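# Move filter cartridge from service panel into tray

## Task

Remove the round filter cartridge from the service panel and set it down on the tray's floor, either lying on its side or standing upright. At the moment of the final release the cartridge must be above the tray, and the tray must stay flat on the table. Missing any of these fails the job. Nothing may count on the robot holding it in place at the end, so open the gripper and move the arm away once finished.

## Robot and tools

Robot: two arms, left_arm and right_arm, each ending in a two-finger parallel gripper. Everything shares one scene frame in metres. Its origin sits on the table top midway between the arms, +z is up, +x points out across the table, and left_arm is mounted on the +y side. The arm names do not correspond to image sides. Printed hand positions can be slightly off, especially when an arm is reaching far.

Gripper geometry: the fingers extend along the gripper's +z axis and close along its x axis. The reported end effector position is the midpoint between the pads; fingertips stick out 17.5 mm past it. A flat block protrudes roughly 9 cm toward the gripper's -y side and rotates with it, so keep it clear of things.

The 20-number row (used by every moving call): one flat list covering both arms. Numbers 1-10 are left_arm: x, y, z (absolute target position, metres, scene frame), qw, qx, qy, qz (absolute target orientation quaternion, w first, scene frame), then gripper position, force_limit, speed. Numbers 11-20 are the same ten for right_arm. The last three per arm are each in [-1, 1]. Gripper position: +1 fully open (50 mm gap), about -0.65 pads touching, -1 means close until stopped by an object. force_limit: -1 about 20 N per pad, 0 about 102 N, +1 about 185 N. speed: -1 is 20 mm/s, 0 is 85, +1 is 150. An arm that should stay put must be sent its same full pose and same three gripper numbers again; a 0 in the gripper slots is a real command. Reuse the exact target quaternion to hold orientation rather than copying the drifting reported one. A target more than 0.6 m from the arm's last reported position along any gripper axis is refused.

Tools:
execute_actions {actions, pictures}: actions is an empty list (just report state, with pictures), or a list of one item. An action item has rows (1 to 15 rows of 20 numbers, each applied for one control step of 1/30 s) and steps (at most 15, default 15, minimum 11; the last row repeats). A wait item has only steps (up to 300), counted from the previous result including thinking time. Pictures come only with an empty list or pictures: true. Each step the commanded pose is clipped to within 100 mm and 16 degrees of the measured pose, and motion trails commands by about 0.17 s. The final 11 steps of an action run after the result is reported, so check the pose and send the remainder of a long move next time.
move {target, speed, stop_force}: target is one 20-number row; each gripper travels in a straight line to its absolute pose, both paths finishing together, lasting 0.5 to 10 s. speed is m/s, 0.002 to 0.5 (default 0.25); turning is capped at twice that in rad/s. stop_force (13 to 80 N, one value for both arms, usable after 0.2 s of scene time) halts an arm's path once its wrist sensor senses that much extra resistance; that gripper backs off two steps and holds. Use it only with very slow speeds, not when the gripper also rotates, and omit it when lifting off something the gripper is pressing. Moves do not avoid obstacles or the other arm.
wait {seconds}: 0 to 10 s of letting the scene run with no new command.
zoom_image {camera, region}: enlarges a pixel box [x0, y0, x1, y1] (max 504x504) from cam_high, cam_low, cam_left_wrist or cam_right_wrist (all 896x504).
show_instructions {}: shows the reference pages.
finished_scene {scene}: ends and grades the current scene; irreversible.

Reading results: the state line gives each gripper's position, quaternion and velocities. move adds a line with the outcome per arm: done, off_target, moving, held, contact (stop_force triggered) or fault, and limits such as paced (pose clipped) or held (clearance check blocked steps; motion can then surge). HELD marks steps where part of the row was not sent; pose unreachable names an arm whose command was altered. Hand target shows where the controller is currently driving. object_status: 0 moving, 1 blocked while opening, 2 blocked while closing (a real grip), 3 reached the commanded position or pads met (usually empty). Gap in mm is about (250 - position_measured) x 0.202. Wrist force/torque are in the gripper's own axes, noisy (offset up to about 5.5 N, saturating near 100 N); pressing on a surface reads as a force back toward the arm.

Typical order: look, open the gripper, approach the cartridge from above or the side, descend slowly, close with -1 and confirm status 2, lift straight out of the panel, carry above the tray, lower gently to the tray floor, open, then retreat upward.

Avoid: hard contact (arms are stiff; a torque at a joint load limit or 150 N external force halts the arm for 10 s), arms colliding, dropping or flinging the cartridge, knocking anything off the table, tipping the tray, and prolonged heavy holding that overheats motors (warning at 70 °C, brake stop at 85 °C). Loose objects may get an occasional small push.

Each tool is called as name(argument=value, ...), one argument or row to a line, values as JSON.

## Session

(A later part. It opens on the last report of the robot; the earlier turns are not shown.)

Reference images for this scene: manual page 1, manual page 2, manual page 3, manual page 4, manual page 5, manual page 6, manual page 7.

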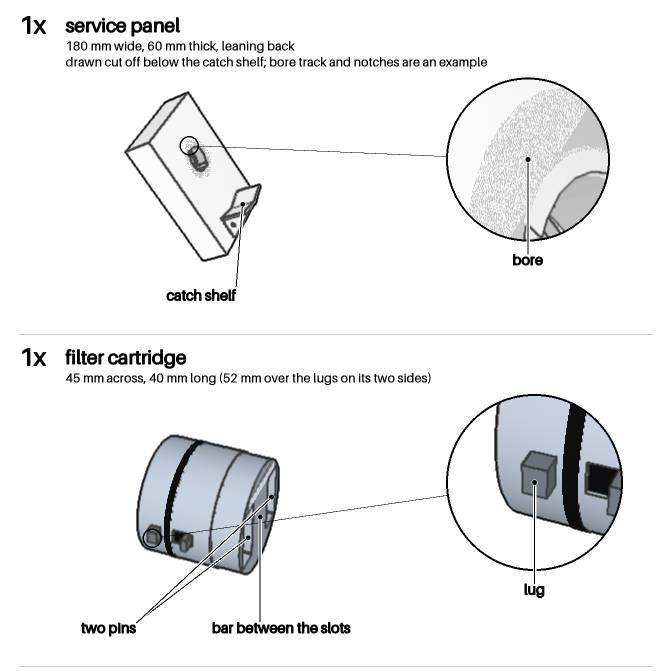

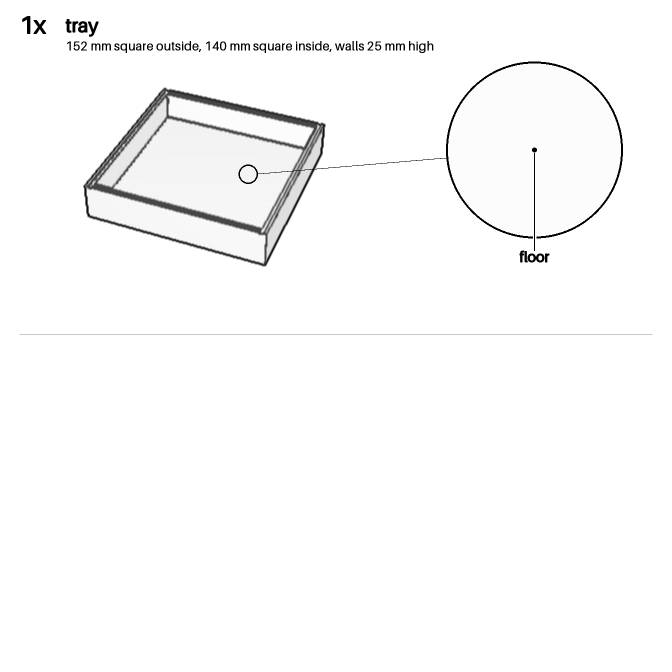

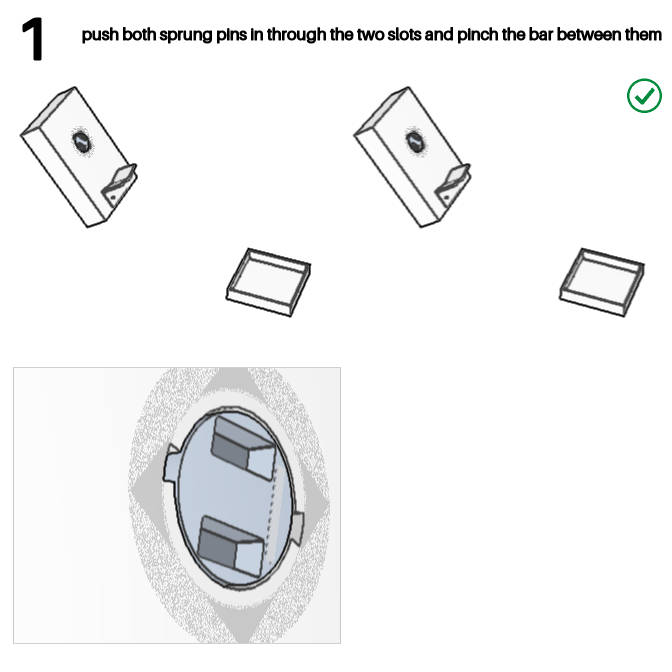

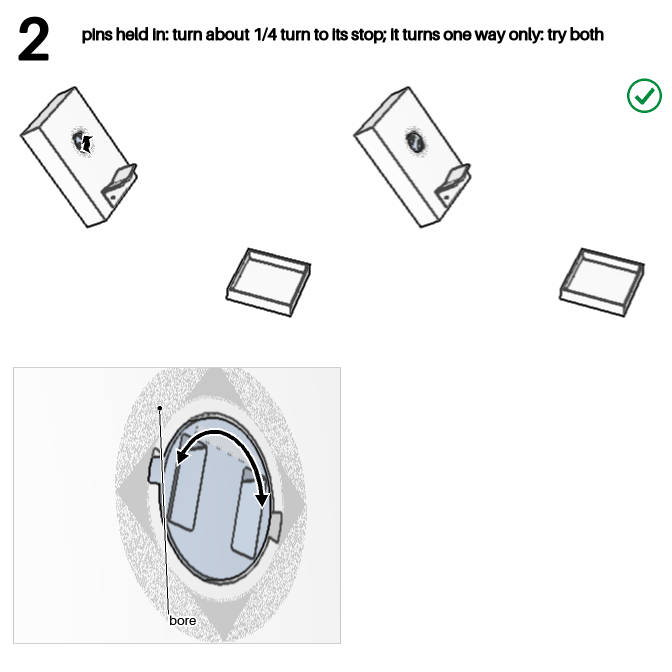

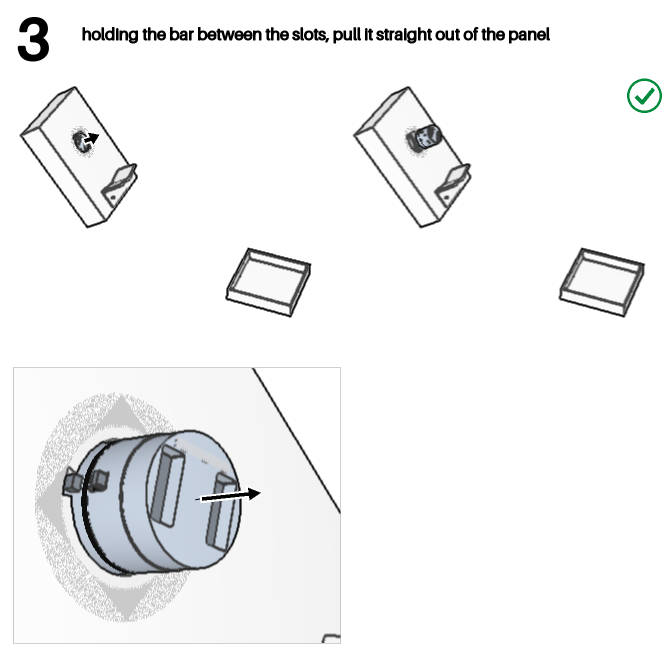

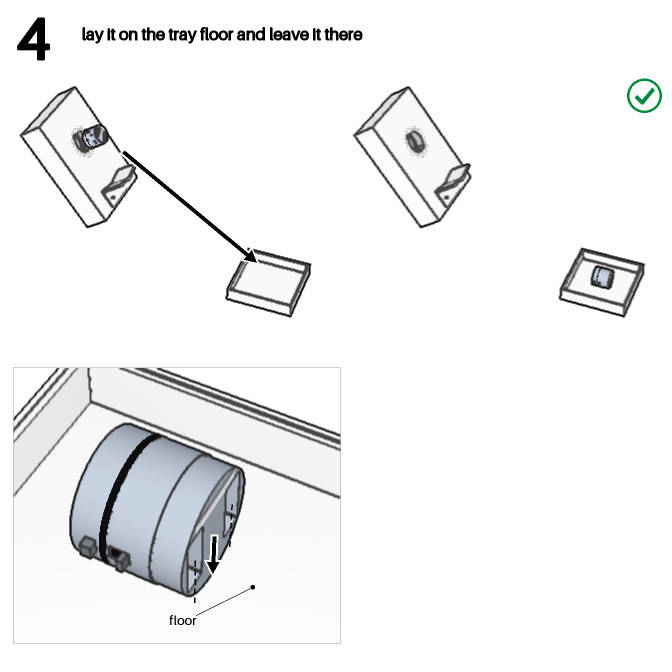

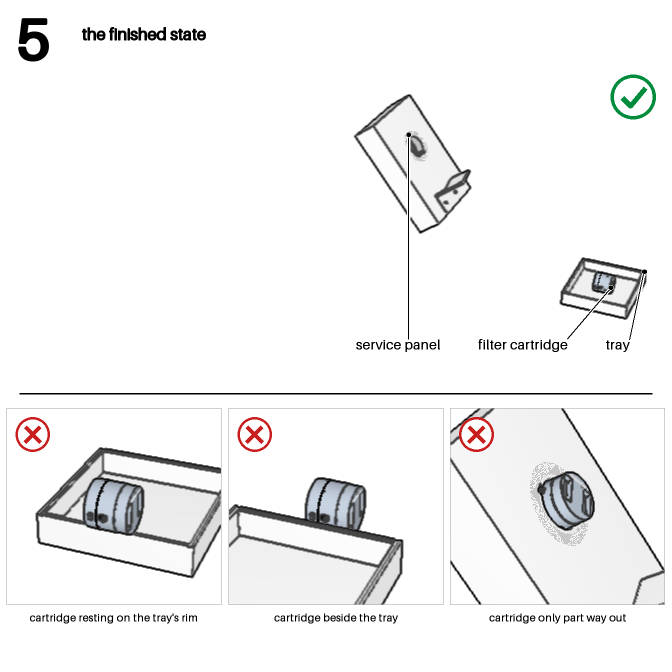

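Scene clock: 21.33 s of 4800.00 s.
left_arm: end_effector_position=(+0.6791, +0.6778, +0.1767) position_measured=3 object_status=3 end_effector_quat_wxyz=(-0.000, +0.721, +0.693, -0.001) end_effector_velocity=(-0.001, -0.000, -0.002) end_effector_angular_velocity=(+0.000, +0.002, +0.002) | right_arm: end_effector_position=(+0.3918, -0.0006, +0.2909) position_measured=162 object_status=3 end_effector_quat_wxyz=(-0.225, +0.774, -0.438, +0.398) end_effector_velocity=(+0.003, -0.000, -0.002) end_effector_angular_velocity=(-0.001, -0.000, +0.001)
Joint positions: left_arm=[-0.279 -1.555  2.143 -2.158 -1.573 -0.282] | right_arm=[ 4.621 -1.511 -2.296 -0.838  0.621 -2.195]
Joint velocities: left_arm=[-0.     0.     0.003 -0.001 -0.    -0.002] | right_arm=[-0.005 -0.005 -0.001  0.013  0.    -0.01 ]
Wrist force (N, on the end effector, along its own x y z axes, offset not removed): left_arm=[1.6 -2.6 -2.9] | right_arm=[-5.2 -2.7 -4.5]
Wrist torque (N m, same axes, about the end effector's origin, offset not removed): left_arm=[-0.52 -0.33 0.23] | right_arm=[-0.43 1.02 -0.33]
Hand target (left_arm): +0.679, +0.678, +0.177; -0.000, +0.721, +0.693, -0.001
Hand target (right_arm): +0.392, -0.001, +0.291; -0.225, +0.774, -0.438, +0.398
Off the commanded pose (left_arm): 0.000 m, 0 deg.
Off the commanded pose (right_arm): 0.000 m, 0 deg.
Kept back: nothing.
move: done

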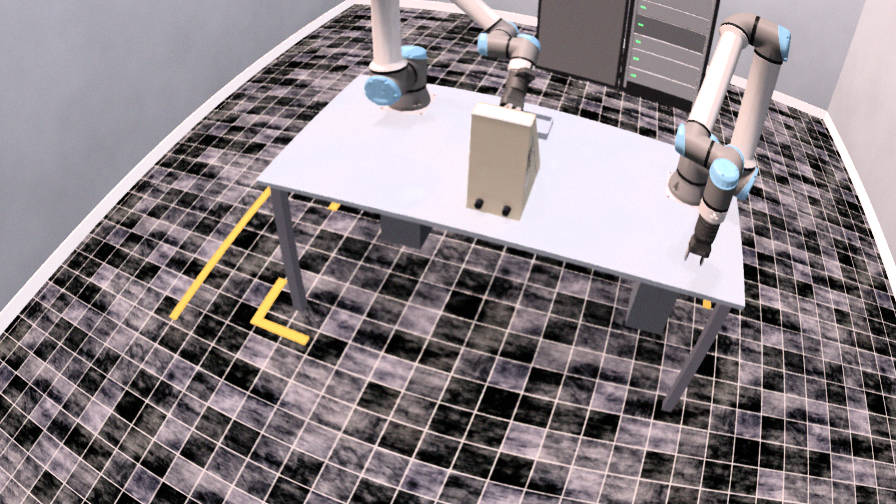

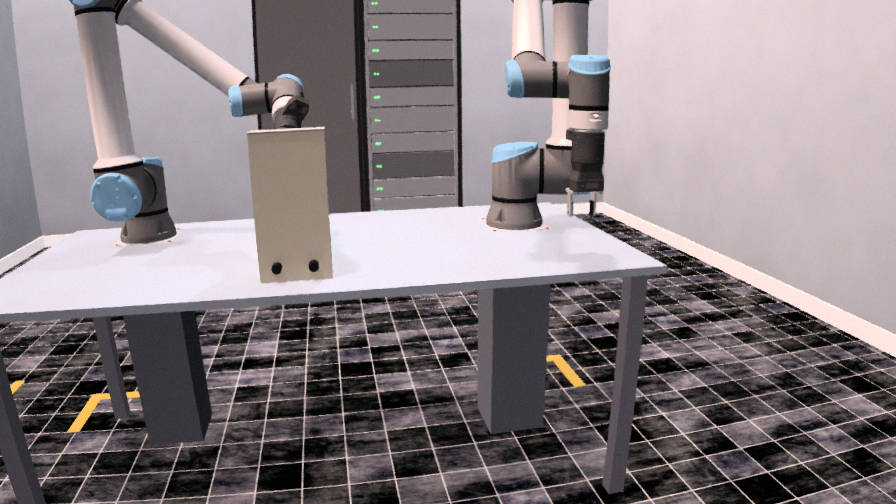

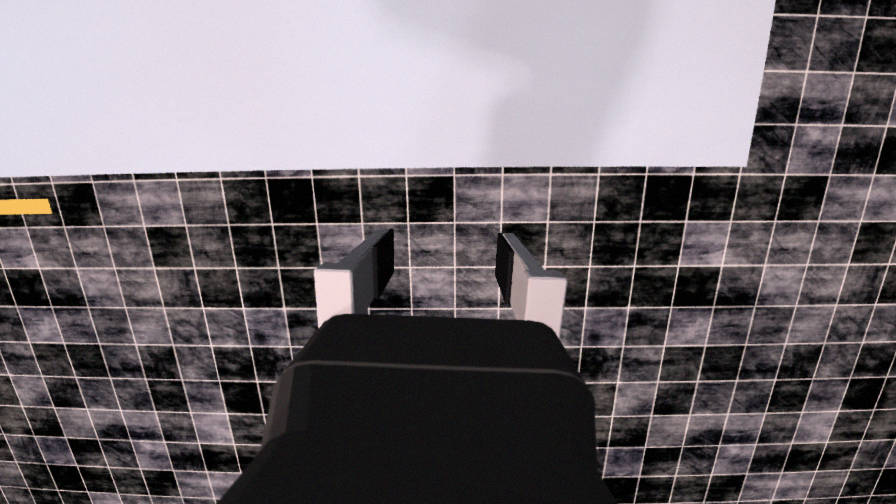

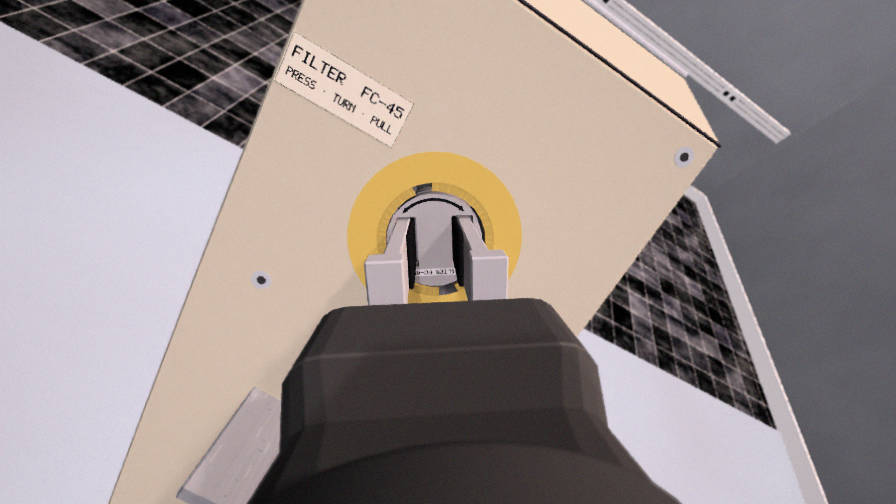

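Inside the slots. Now slow push until the pins bottom out.

move(
  target=[0.6791, 0.6778, 0.1767, 0.0, 0.721, 0.693, -0.001, 1, 0, 0, 0.4019, -0.0006, 0.2837, 0.2255, -0.7738, 0.4378, -0.3985, -0.064, -0.5, 0],
  speed=0.004,
  stop_force=18,
)

Scene clock: 22.30 s of 4800.00 s.
left_arm: end_effector_position=(+0.6791, +0.6778, +0.1767) position_measured=3 object_status=3 end_effector_quat_wxyz=(-0.000, +0.721, +0.693, -0.001) end_effector_velocity=(+0.001, +0.000, +0.000) end_effector_angular_velocity=(-0.000, -0.001, -0.002) | right_arm: end_effector_position=(+0.3932, -0.0006, +0.2898) position_measured=162 object_status=3 end_effector_quat_wxyz=(-0.225, +0.774, -0.438, +0.398) end_effector_velocity=(-0.000, -0.001, +0.000) end_effector_angular_velocity=(+0.001, +0.000, -0.002)
Joint positions: left_arm=[-0.279 -1.555  2.143 -2.158 -1.573 -0.282] | right_arm=[ 4.618 -1.515 -2.296 -0.83   0.621 -2.199]
Joint velocities: left_arm=[ 0.     0.    -0.    -0.001  0.     0.003] | right_arm=[ 0.001  0.002  0.    -0.005 -0.     0.005]
Wrist force (N, on the end effector, along its own x y z axes, offset not removed): left_arm=[-2.1 1.3 -5.7] | right_arm=[9.0 10.6 -47.2]
Wrist torque (N m, same axes, about the end effector's origin, offset not removed): left_arm=[0.12 0.43 0.32] | right_arm=[0.40 1.68 -0.33]
Hand target (left_arm): +0.679, +0.678, +0.177; -0.000, +0.721, +0.693, -0.001
Hand target (right_arm): +0.393, -0.001, +0.290; -0.225, +0.774, -0.438, +0.398
Off the commanded pose (left_arm): 0.000 m, 0 deg.
Off the commanded pose (right_arm): 0.011 m, 0 deg.
Kept back: nothing.
move: contact (right_arm)

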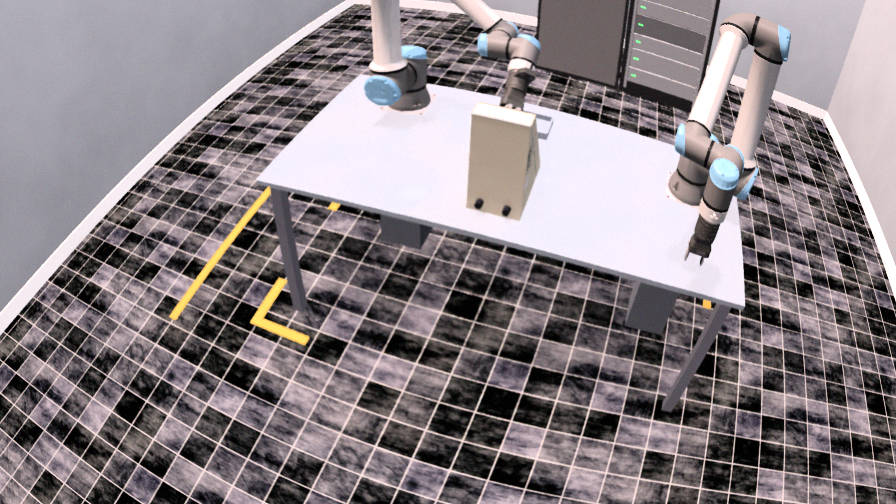

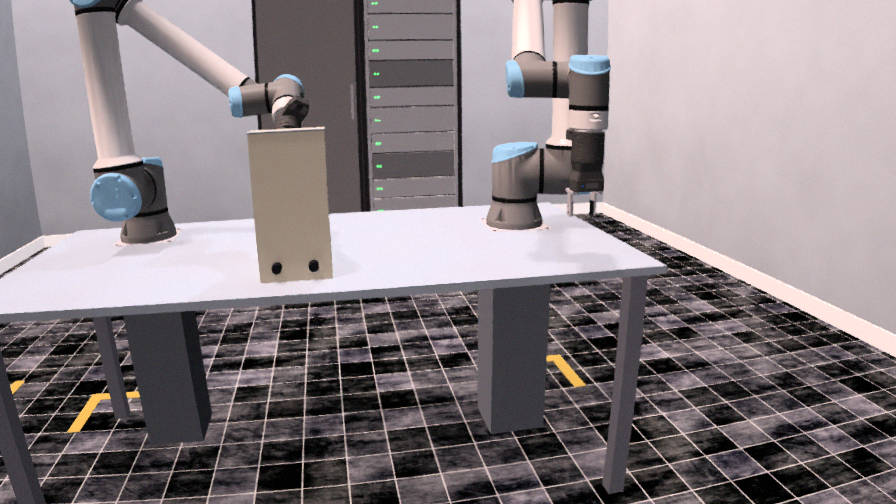

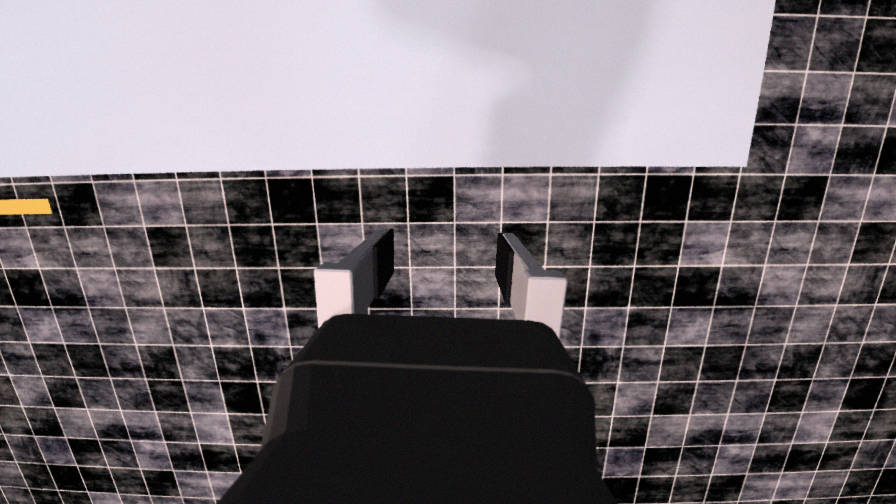

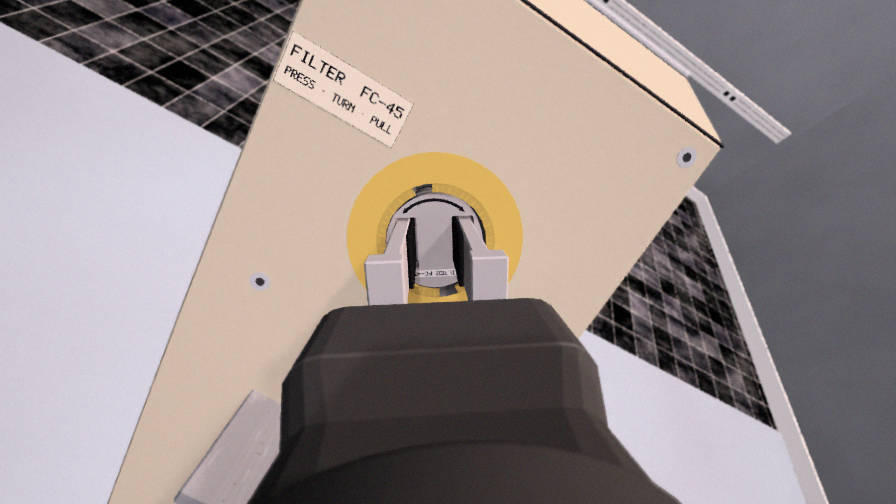

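move(
  target=[0.6791, 0.6778, 0.1767, 0.0, 0.721, 0.693, -0.001, 1, 0, 0, 0.39283, -0.0006, 0.29018, 0.2255, -0.7738, 0.4378, -0.3985, -0.064, -0.5, 0],
  speed=0.004,
)

zoom_image(
  camera="cam_right_wrist",
  region=[365, 160, 509, 304],
)

Scene clock: 23.80 s of 4800.00 s.
left_arm: end_effector_position=(+0.6791, +0.6778, +0.1767) position_measured=3 object_status=3 end_effector_quat_wxyz=(-0.000, +0.721, +0.693, -0.001) end_effector_velocity=(-0.000, +0.001, +0.000) end_effector_angular_velocity=(+0.000, -0.001, -0.000) | right_arm: end_effector_position=(+0.3928, -0.0006, +0.2902) position_measured=162 object_status=3 end_effector_quat_wxyz=(-0.225, +0.774, -0.438, +0.398) end_effector_velocity=(-0.000, +0.000, -0.000) end_effector_angular_velocity=(-0.001, +0.000, +0.001)
Joint positions: left_arm=[-0.279 -1.555  2.143 -2.158 -1.573 -0.282] | right_arm=[ 4.619 -1.514 -2.296 -0.833  0.621 -2.198]
Joint velocities: left_arm=[ 0.001 -0.001  0.001 -0.001  0.001  0.001] | right_arm=[ 0.    -0.     0.    -0.     0.    -0.001]
Wrist force (N, on the end effector, along its own x y z axes, offset not removed): left_arm=[1.0 -1.3 -2.8] | right_arm=[-7.2 3.8 -3.0]
Wrist torque (N m, same axes, about the end effector's origin, offset not removed): left_arm=[-0.25 -0.10 0.21] | right_arm=[0.97 1.35 -0.14]
Hand target (left_arm): +0.679, +0.678, +0.177; -0.000, +0.721, +0.693, -0.001
Hand target (right_arm): +0.393, -0.001, +0.290; -0.225, +0.774, -0.438, +0.398
Off the commanded pose (left_arm): 0.000 m, 0 deg.
Off the commanded pose (right_arm): 0.000 m, 0 deg.
Kept back: nothing.
move: done

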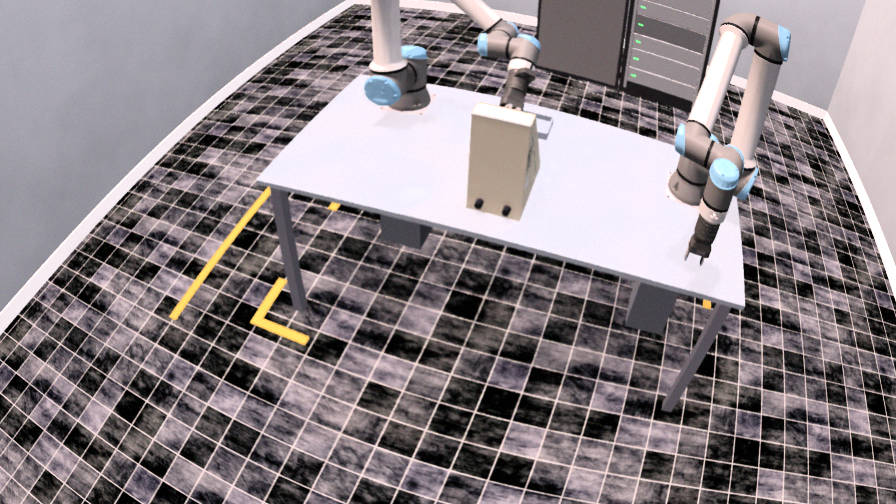

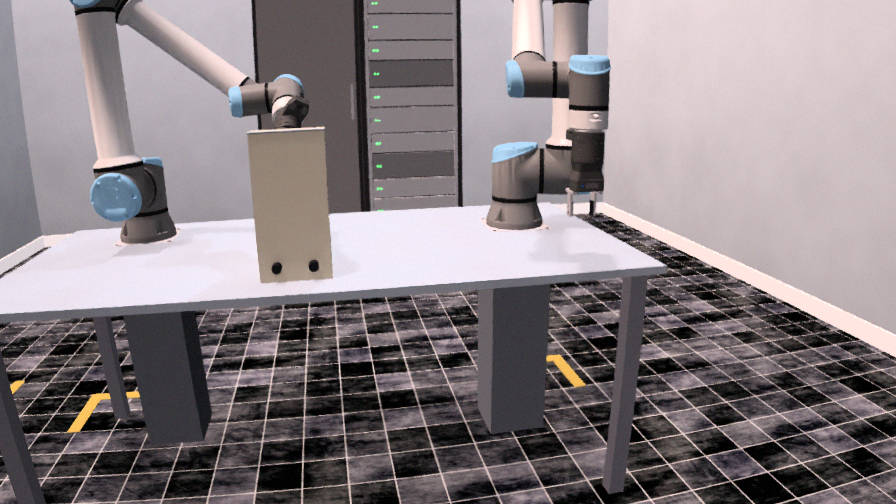

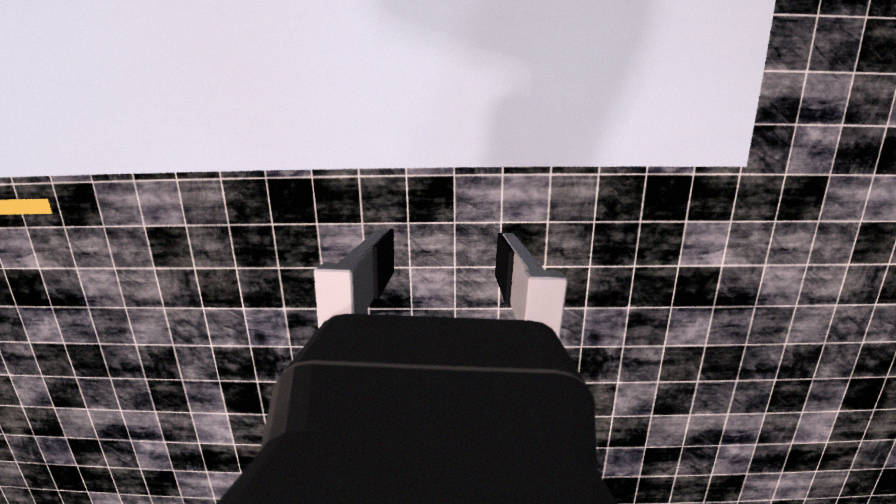

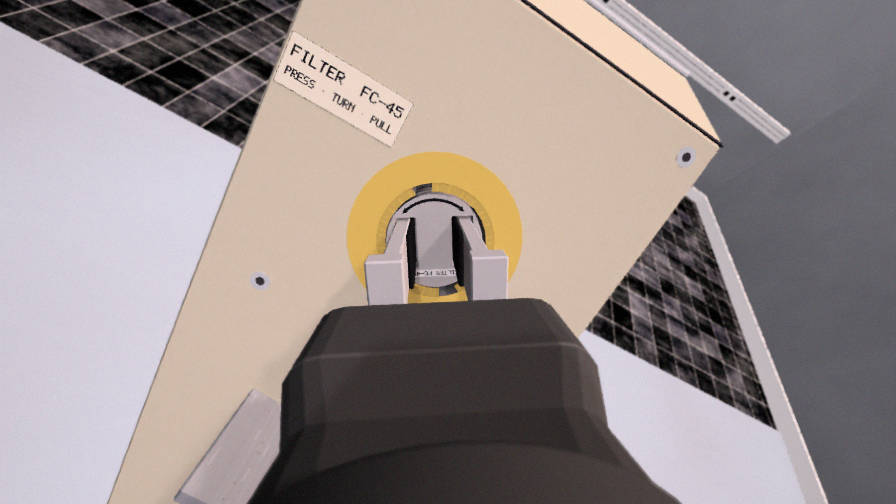

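Region (365, 160, 509, 304) of cam_right_wrist's 896x504 image, scaled by 3.500, with more detail than that image has.

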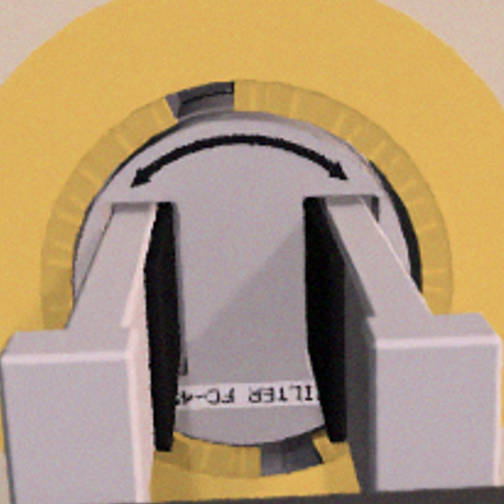

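move(
  target=[0.6791, 0.6778, 0.1767, 0.0, 0.721, 0.693, -0.001, 1, 0, 0, 0.3929, -0.0008, 0.2903, 0.2114, -0.7885, 0.4105, -0.4062, -0.064, -0.5, 0],
  speed=0.05,
)

Scene clock: 26.33 s of 4800.00 s.
left_arm: end_effector_position=(+0.6791, +0.6778, +0.1767) position_measured=3 object_status=3 end_effector_quat_wxyz=(-0.000, +0.721, +0.693, -0.001) end_effector_velocity=(-0.000, -0.000, +0.000) end_effector_angular_velocity=(+0.001, +0.000, +0.000) | right_arm: end_effector_position=(+0.3929, -0.0008, +0.2903) position_measured=162 object_status=3 end_effector_quat_wxyz=(-0.212, +0.788, -0.411, +0.406) end_effector_velocity=(-0.000, +0.000, -0.001) end_effector_angular_velocity=(-0.011, -0.000, +0.008)
Joint positions: left_arm=[-0.279 -1.555  2.143 -2.158 -1.573 -0.282] | right_arm=[ 4.618 -1.51  -2.298 -0.833  0.621 -2.268]
Joint velocities: left_arm=[-0.001 -0.    -0.001  0.001  0.001 -0.001] | right_arm=[ 0.    -0.001 -0.001  0.002 -0.    -0.014]
Wrist force (N, on the end effector, along its own x y z axes, offset not removed): left_arm=[-0.5 -1.1 -5.4] | right_arm=[-2.9 -4.2 -9.1]
Wrist torque (N m, same axes, about the end effector's origin, offset not removed): left_arm=[-0.28 0.09 0.36] | right_arm=[-0.09 0.51 -0.36]
Hand target (left_arm): +0.679, +0.678, +0.177; -0.000, +0.721, +0.693, -0.001
Hand target (right_arm): +0.393, -0.001, +0.290; -0.211, +0.789, -0.411, +0.406
Off the commanded pose (left_arm): 0.000 m, 0 deg.
Off the commanded pose (right_arm): 0.000 m, 0 deg.
Kept back: nothing.
move: done

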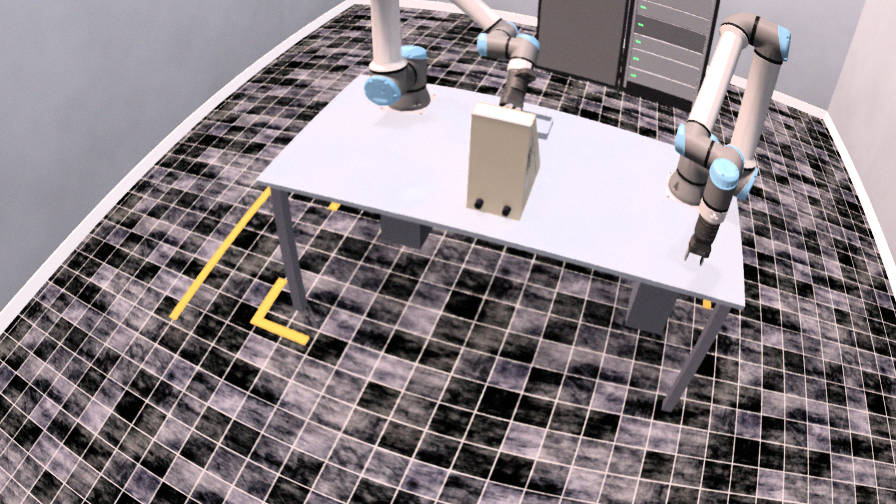

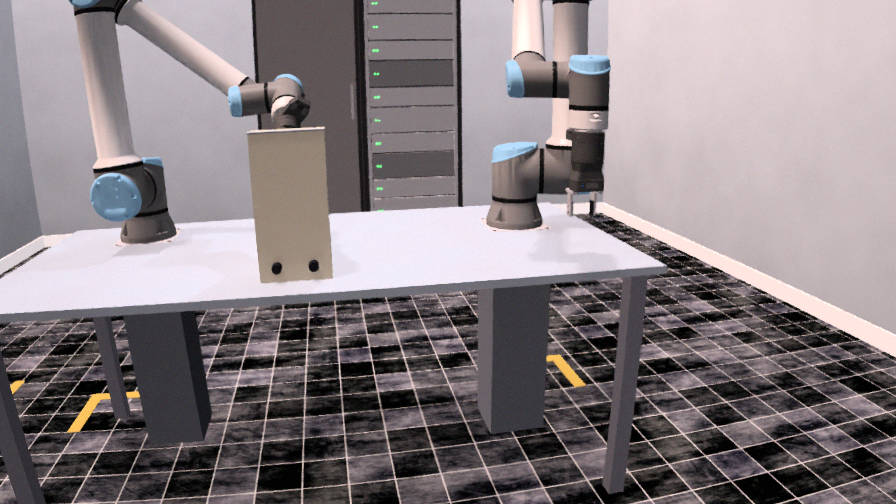

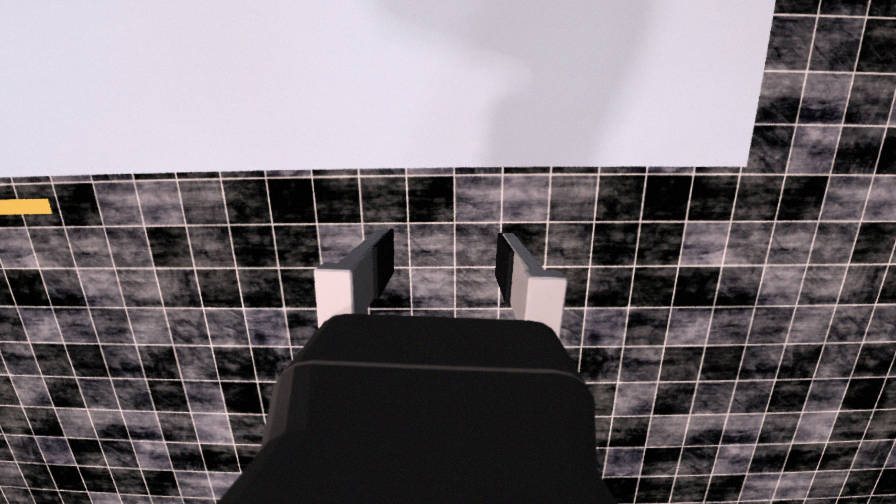

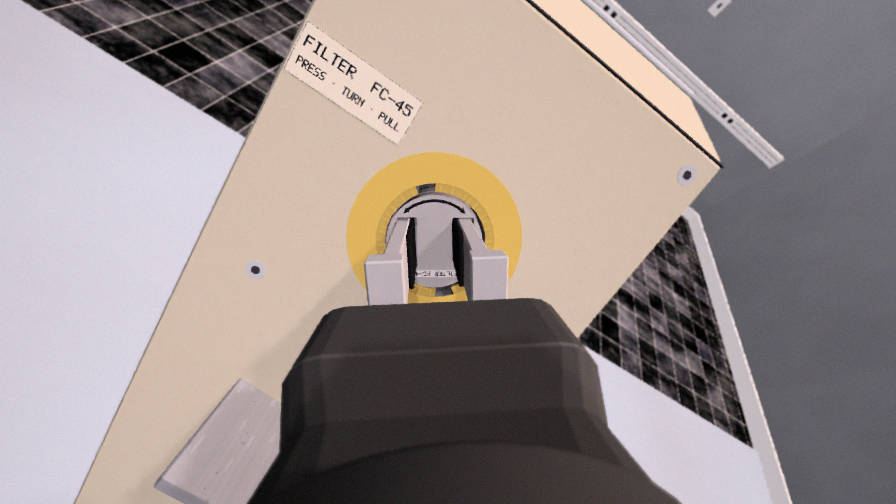

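move(
  target=[0.6791, 0.6778, 0.1767, 0.0, 0.721, 0.693, -0.001, 1, 0, 0, 0.3929, -0.0008, 0.2903, 0.2072, -0.7928, 0.4022, -0.4084, -0.064, -0.5, 0],
  speed=0.05,
)

Scene clock: 27.40 s of 4800.00 s.
left_arm: end_effector_position=(+0.6791, +0.6778, +0.1767) position_measured=3 object_status=3 end_effector_quat_wxyz=(-0.000, +0.721, +0.693, -0.001) end_effector_velocity=(-0.001, +0.001, -0.000) end_effector_angular_velocity=(+0.001, -0.001, -0.001) | right_arm: end_effector_position=(+0.3929, -0.0008, +0.2903) position_measured=162 object_status=3 end_effector_quat_wxyz=(-0.207, +0.793, -0.403, +0.408) end_effector_velocity=(+0.000, -0.000, +0.000) end_effector_angular_velocity=(-0.006, +0.000, +0.005)
Joint positions: left_arm=[-0.279 -1.555  2.143 -2.158 -1.573 -0.282] | right_arm=[ 4.617 -1.51  -2.298 -0.833  0.621 -2.29 ]
Joint velocities: left_arm=[ 0.001 -0.002  0.002 -0.001  0.001  0.002] | right_arm=[-0.001  0.001 -0.     0.     0.    -0.009]
Wrist force (N, on the end effector, along its own x y z axes, offset not removed): left_arm=[0.3 -1.5 -3.3] | right_arm=[-2.9 -7.2 -4.7]
Wrist torque (N m, same axes, about the end effector's origin, offset not removed): left_arm=[-0.40 0.02 0.24] | right_arm=[1.17 0.04 -0.08]
Hand target (left_arm): +0.679, +0.678, +0.177; -0.000, +0.721, +0.693, -0.001
Hand target (right_arm): +0.393, -0.001, +0.290; -0.207, +0.793, -0.402, +0.408
Off the commanded pose (left_arm): 0.000 m, 0 deg.
Off the commanded pose (right_arm): 0.000 m, 0 deg.
Kept back: nothing.
move: done

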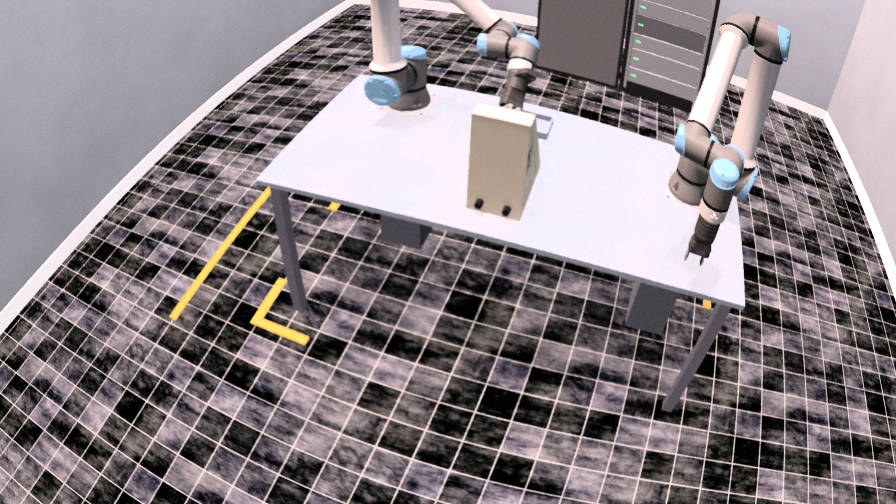

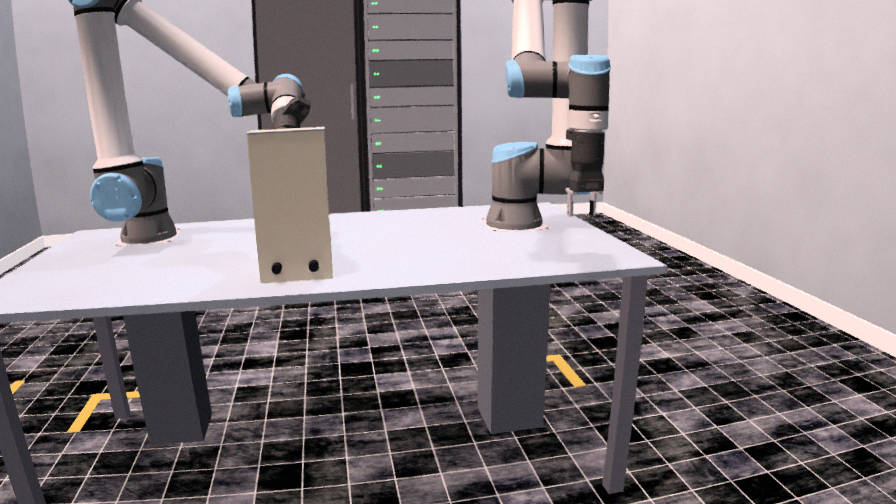

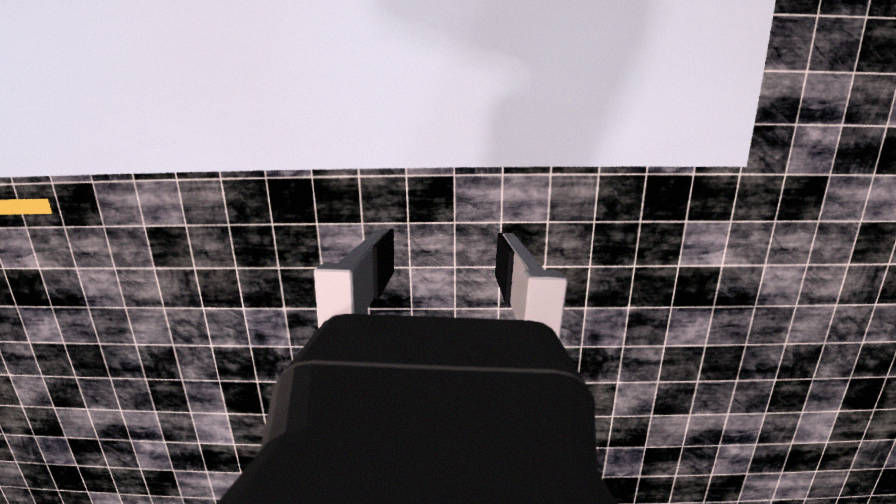

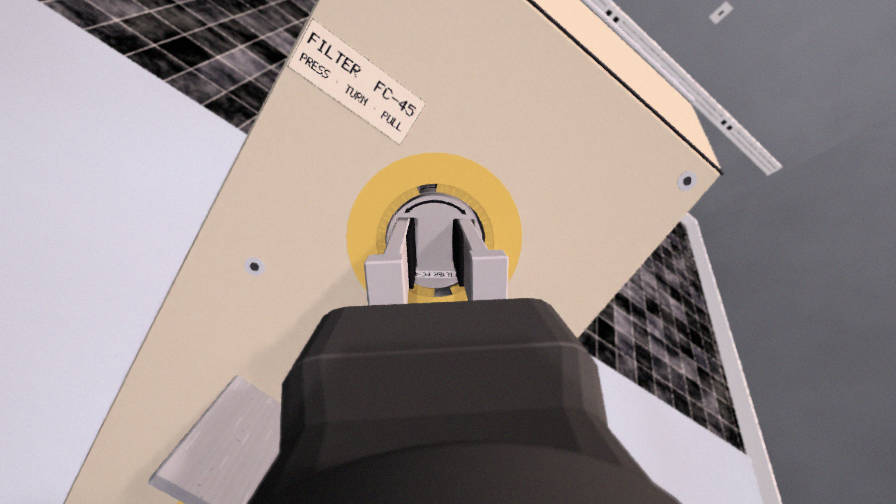

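move(
  target=[0.6791, 0.6778, 0.1767, 0.0, 0.721, 0.693, -0.001, 1, 0, 0, 0.3930, -0.0007, 0.29043, 0.2043, -0.7956, 0.3967, -0.4098, -0.064, -0.5, 0],
  speed=0.05,
)

Scene clock: 28.67 s of 4800.00 s.
left_arm: end_effector_position=(+0.6791, +0.6778, +0.1767) position_measured=3 object_status=3 end_effector_quat_wxyz=(-0.000, +0.721, +0.693, -0.001) end_effector_velocity=(-0.001, -0.000, -0.000) end_effector_angular_velocity=(-0.001, -0.000, -0.001) | right_arm: end_effector_position=(+0.3930, -0.0007, +0.2904) position_measured=162 object_status=3 end_effector_quat_wxyz=(-0.204, +0.795, -0.397, +0.410) end_effector_velocity=(+0.000, -0.000, +0.000) end_effector_angular_velocity=(-0.006, +0.000, +0.004)
Joint positions: left_arm=[-0.279 -1.555  2.143 -2.158 -1.573 -0.282] | right_arm=[ 4.617 -1.509 -2.298 -0.833  0.621 -2.305]
Joint velocities: left_arm=[-0.    -0.001  0.002 -0.002 -0.     0.   ] | right_arm=[-0.     0.001  0.    -0.002 -0.    -0.007]
Wrist force (N, on the end effector, along its own x y z axes, offset not removed): left_arm=[1.6 0.0 -3.4] | right_arm=[-0.3 -1.0 -19.8]
Wrist torque (N m, same axes, about the end effector's origin, offset not removed): left_arm=[-0.11 -0.21 0.20] | right_arm=[0.44 0.81 1.34]
Hand target (left_arm): +0.679, +0.678, +0.177; -0.000, +0.721, +0.693, -0.001
Hand target (right_arm): +0.393, -0.001, +0.290; -0.204, +0.796, -0.397, +0.410
Off the commanded pose (left_arm): 0.000 m, 0 deg.
Off the commanded pose (right_arm): 0.000 m, 0 deg.
Kept back: nothing.
move: done

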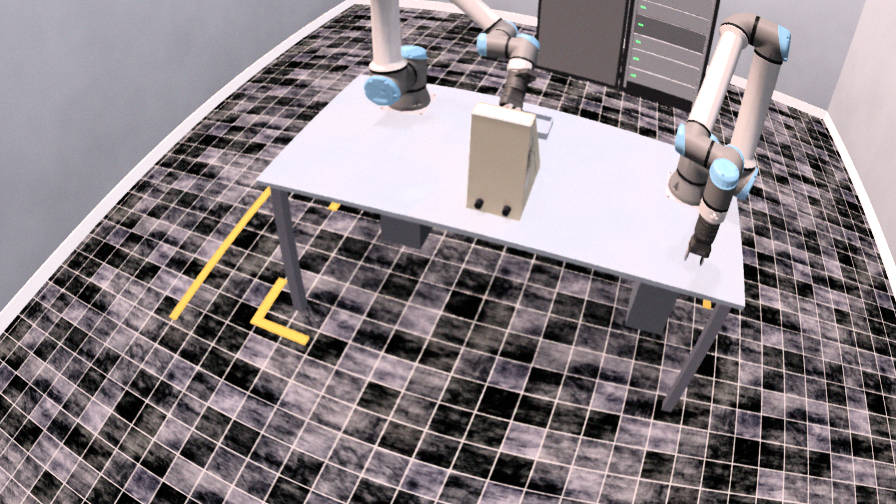

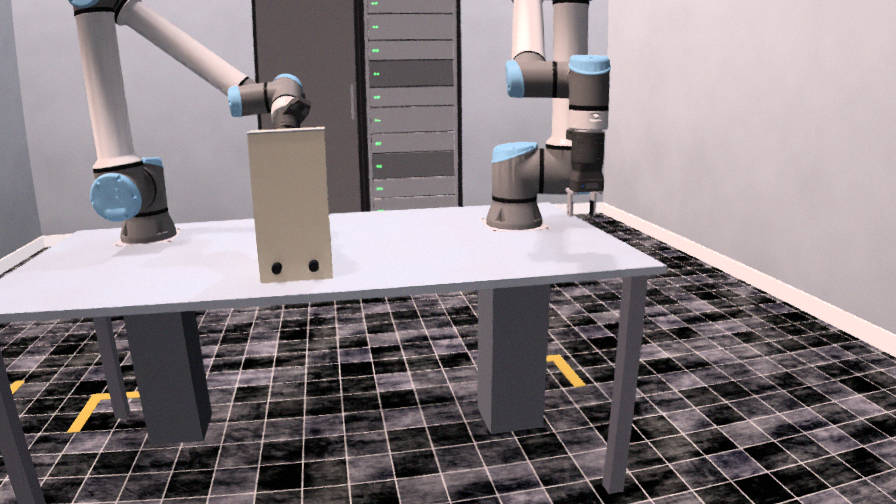

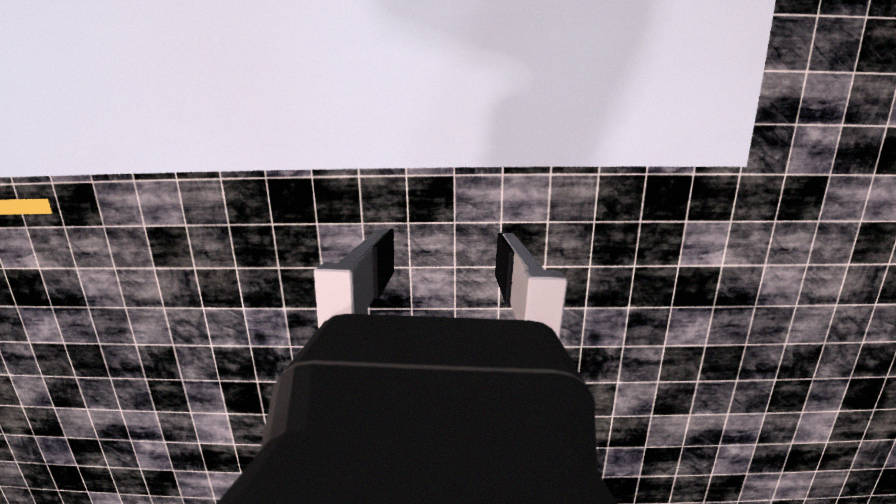

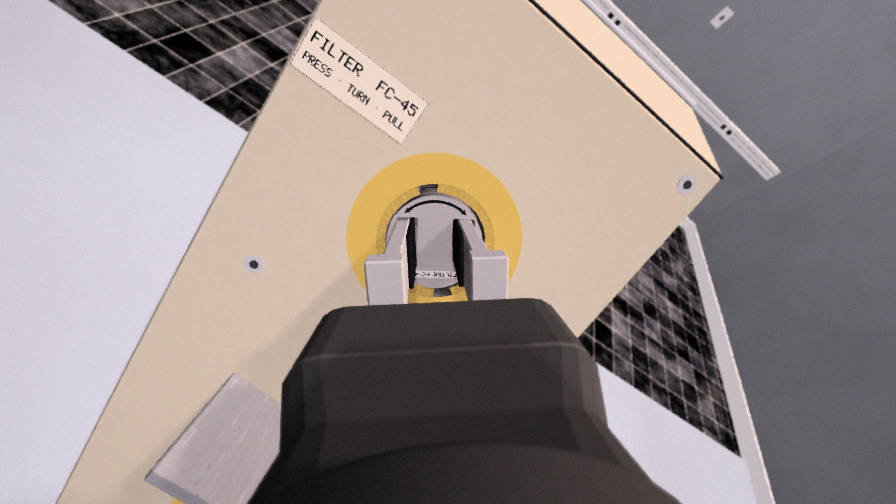

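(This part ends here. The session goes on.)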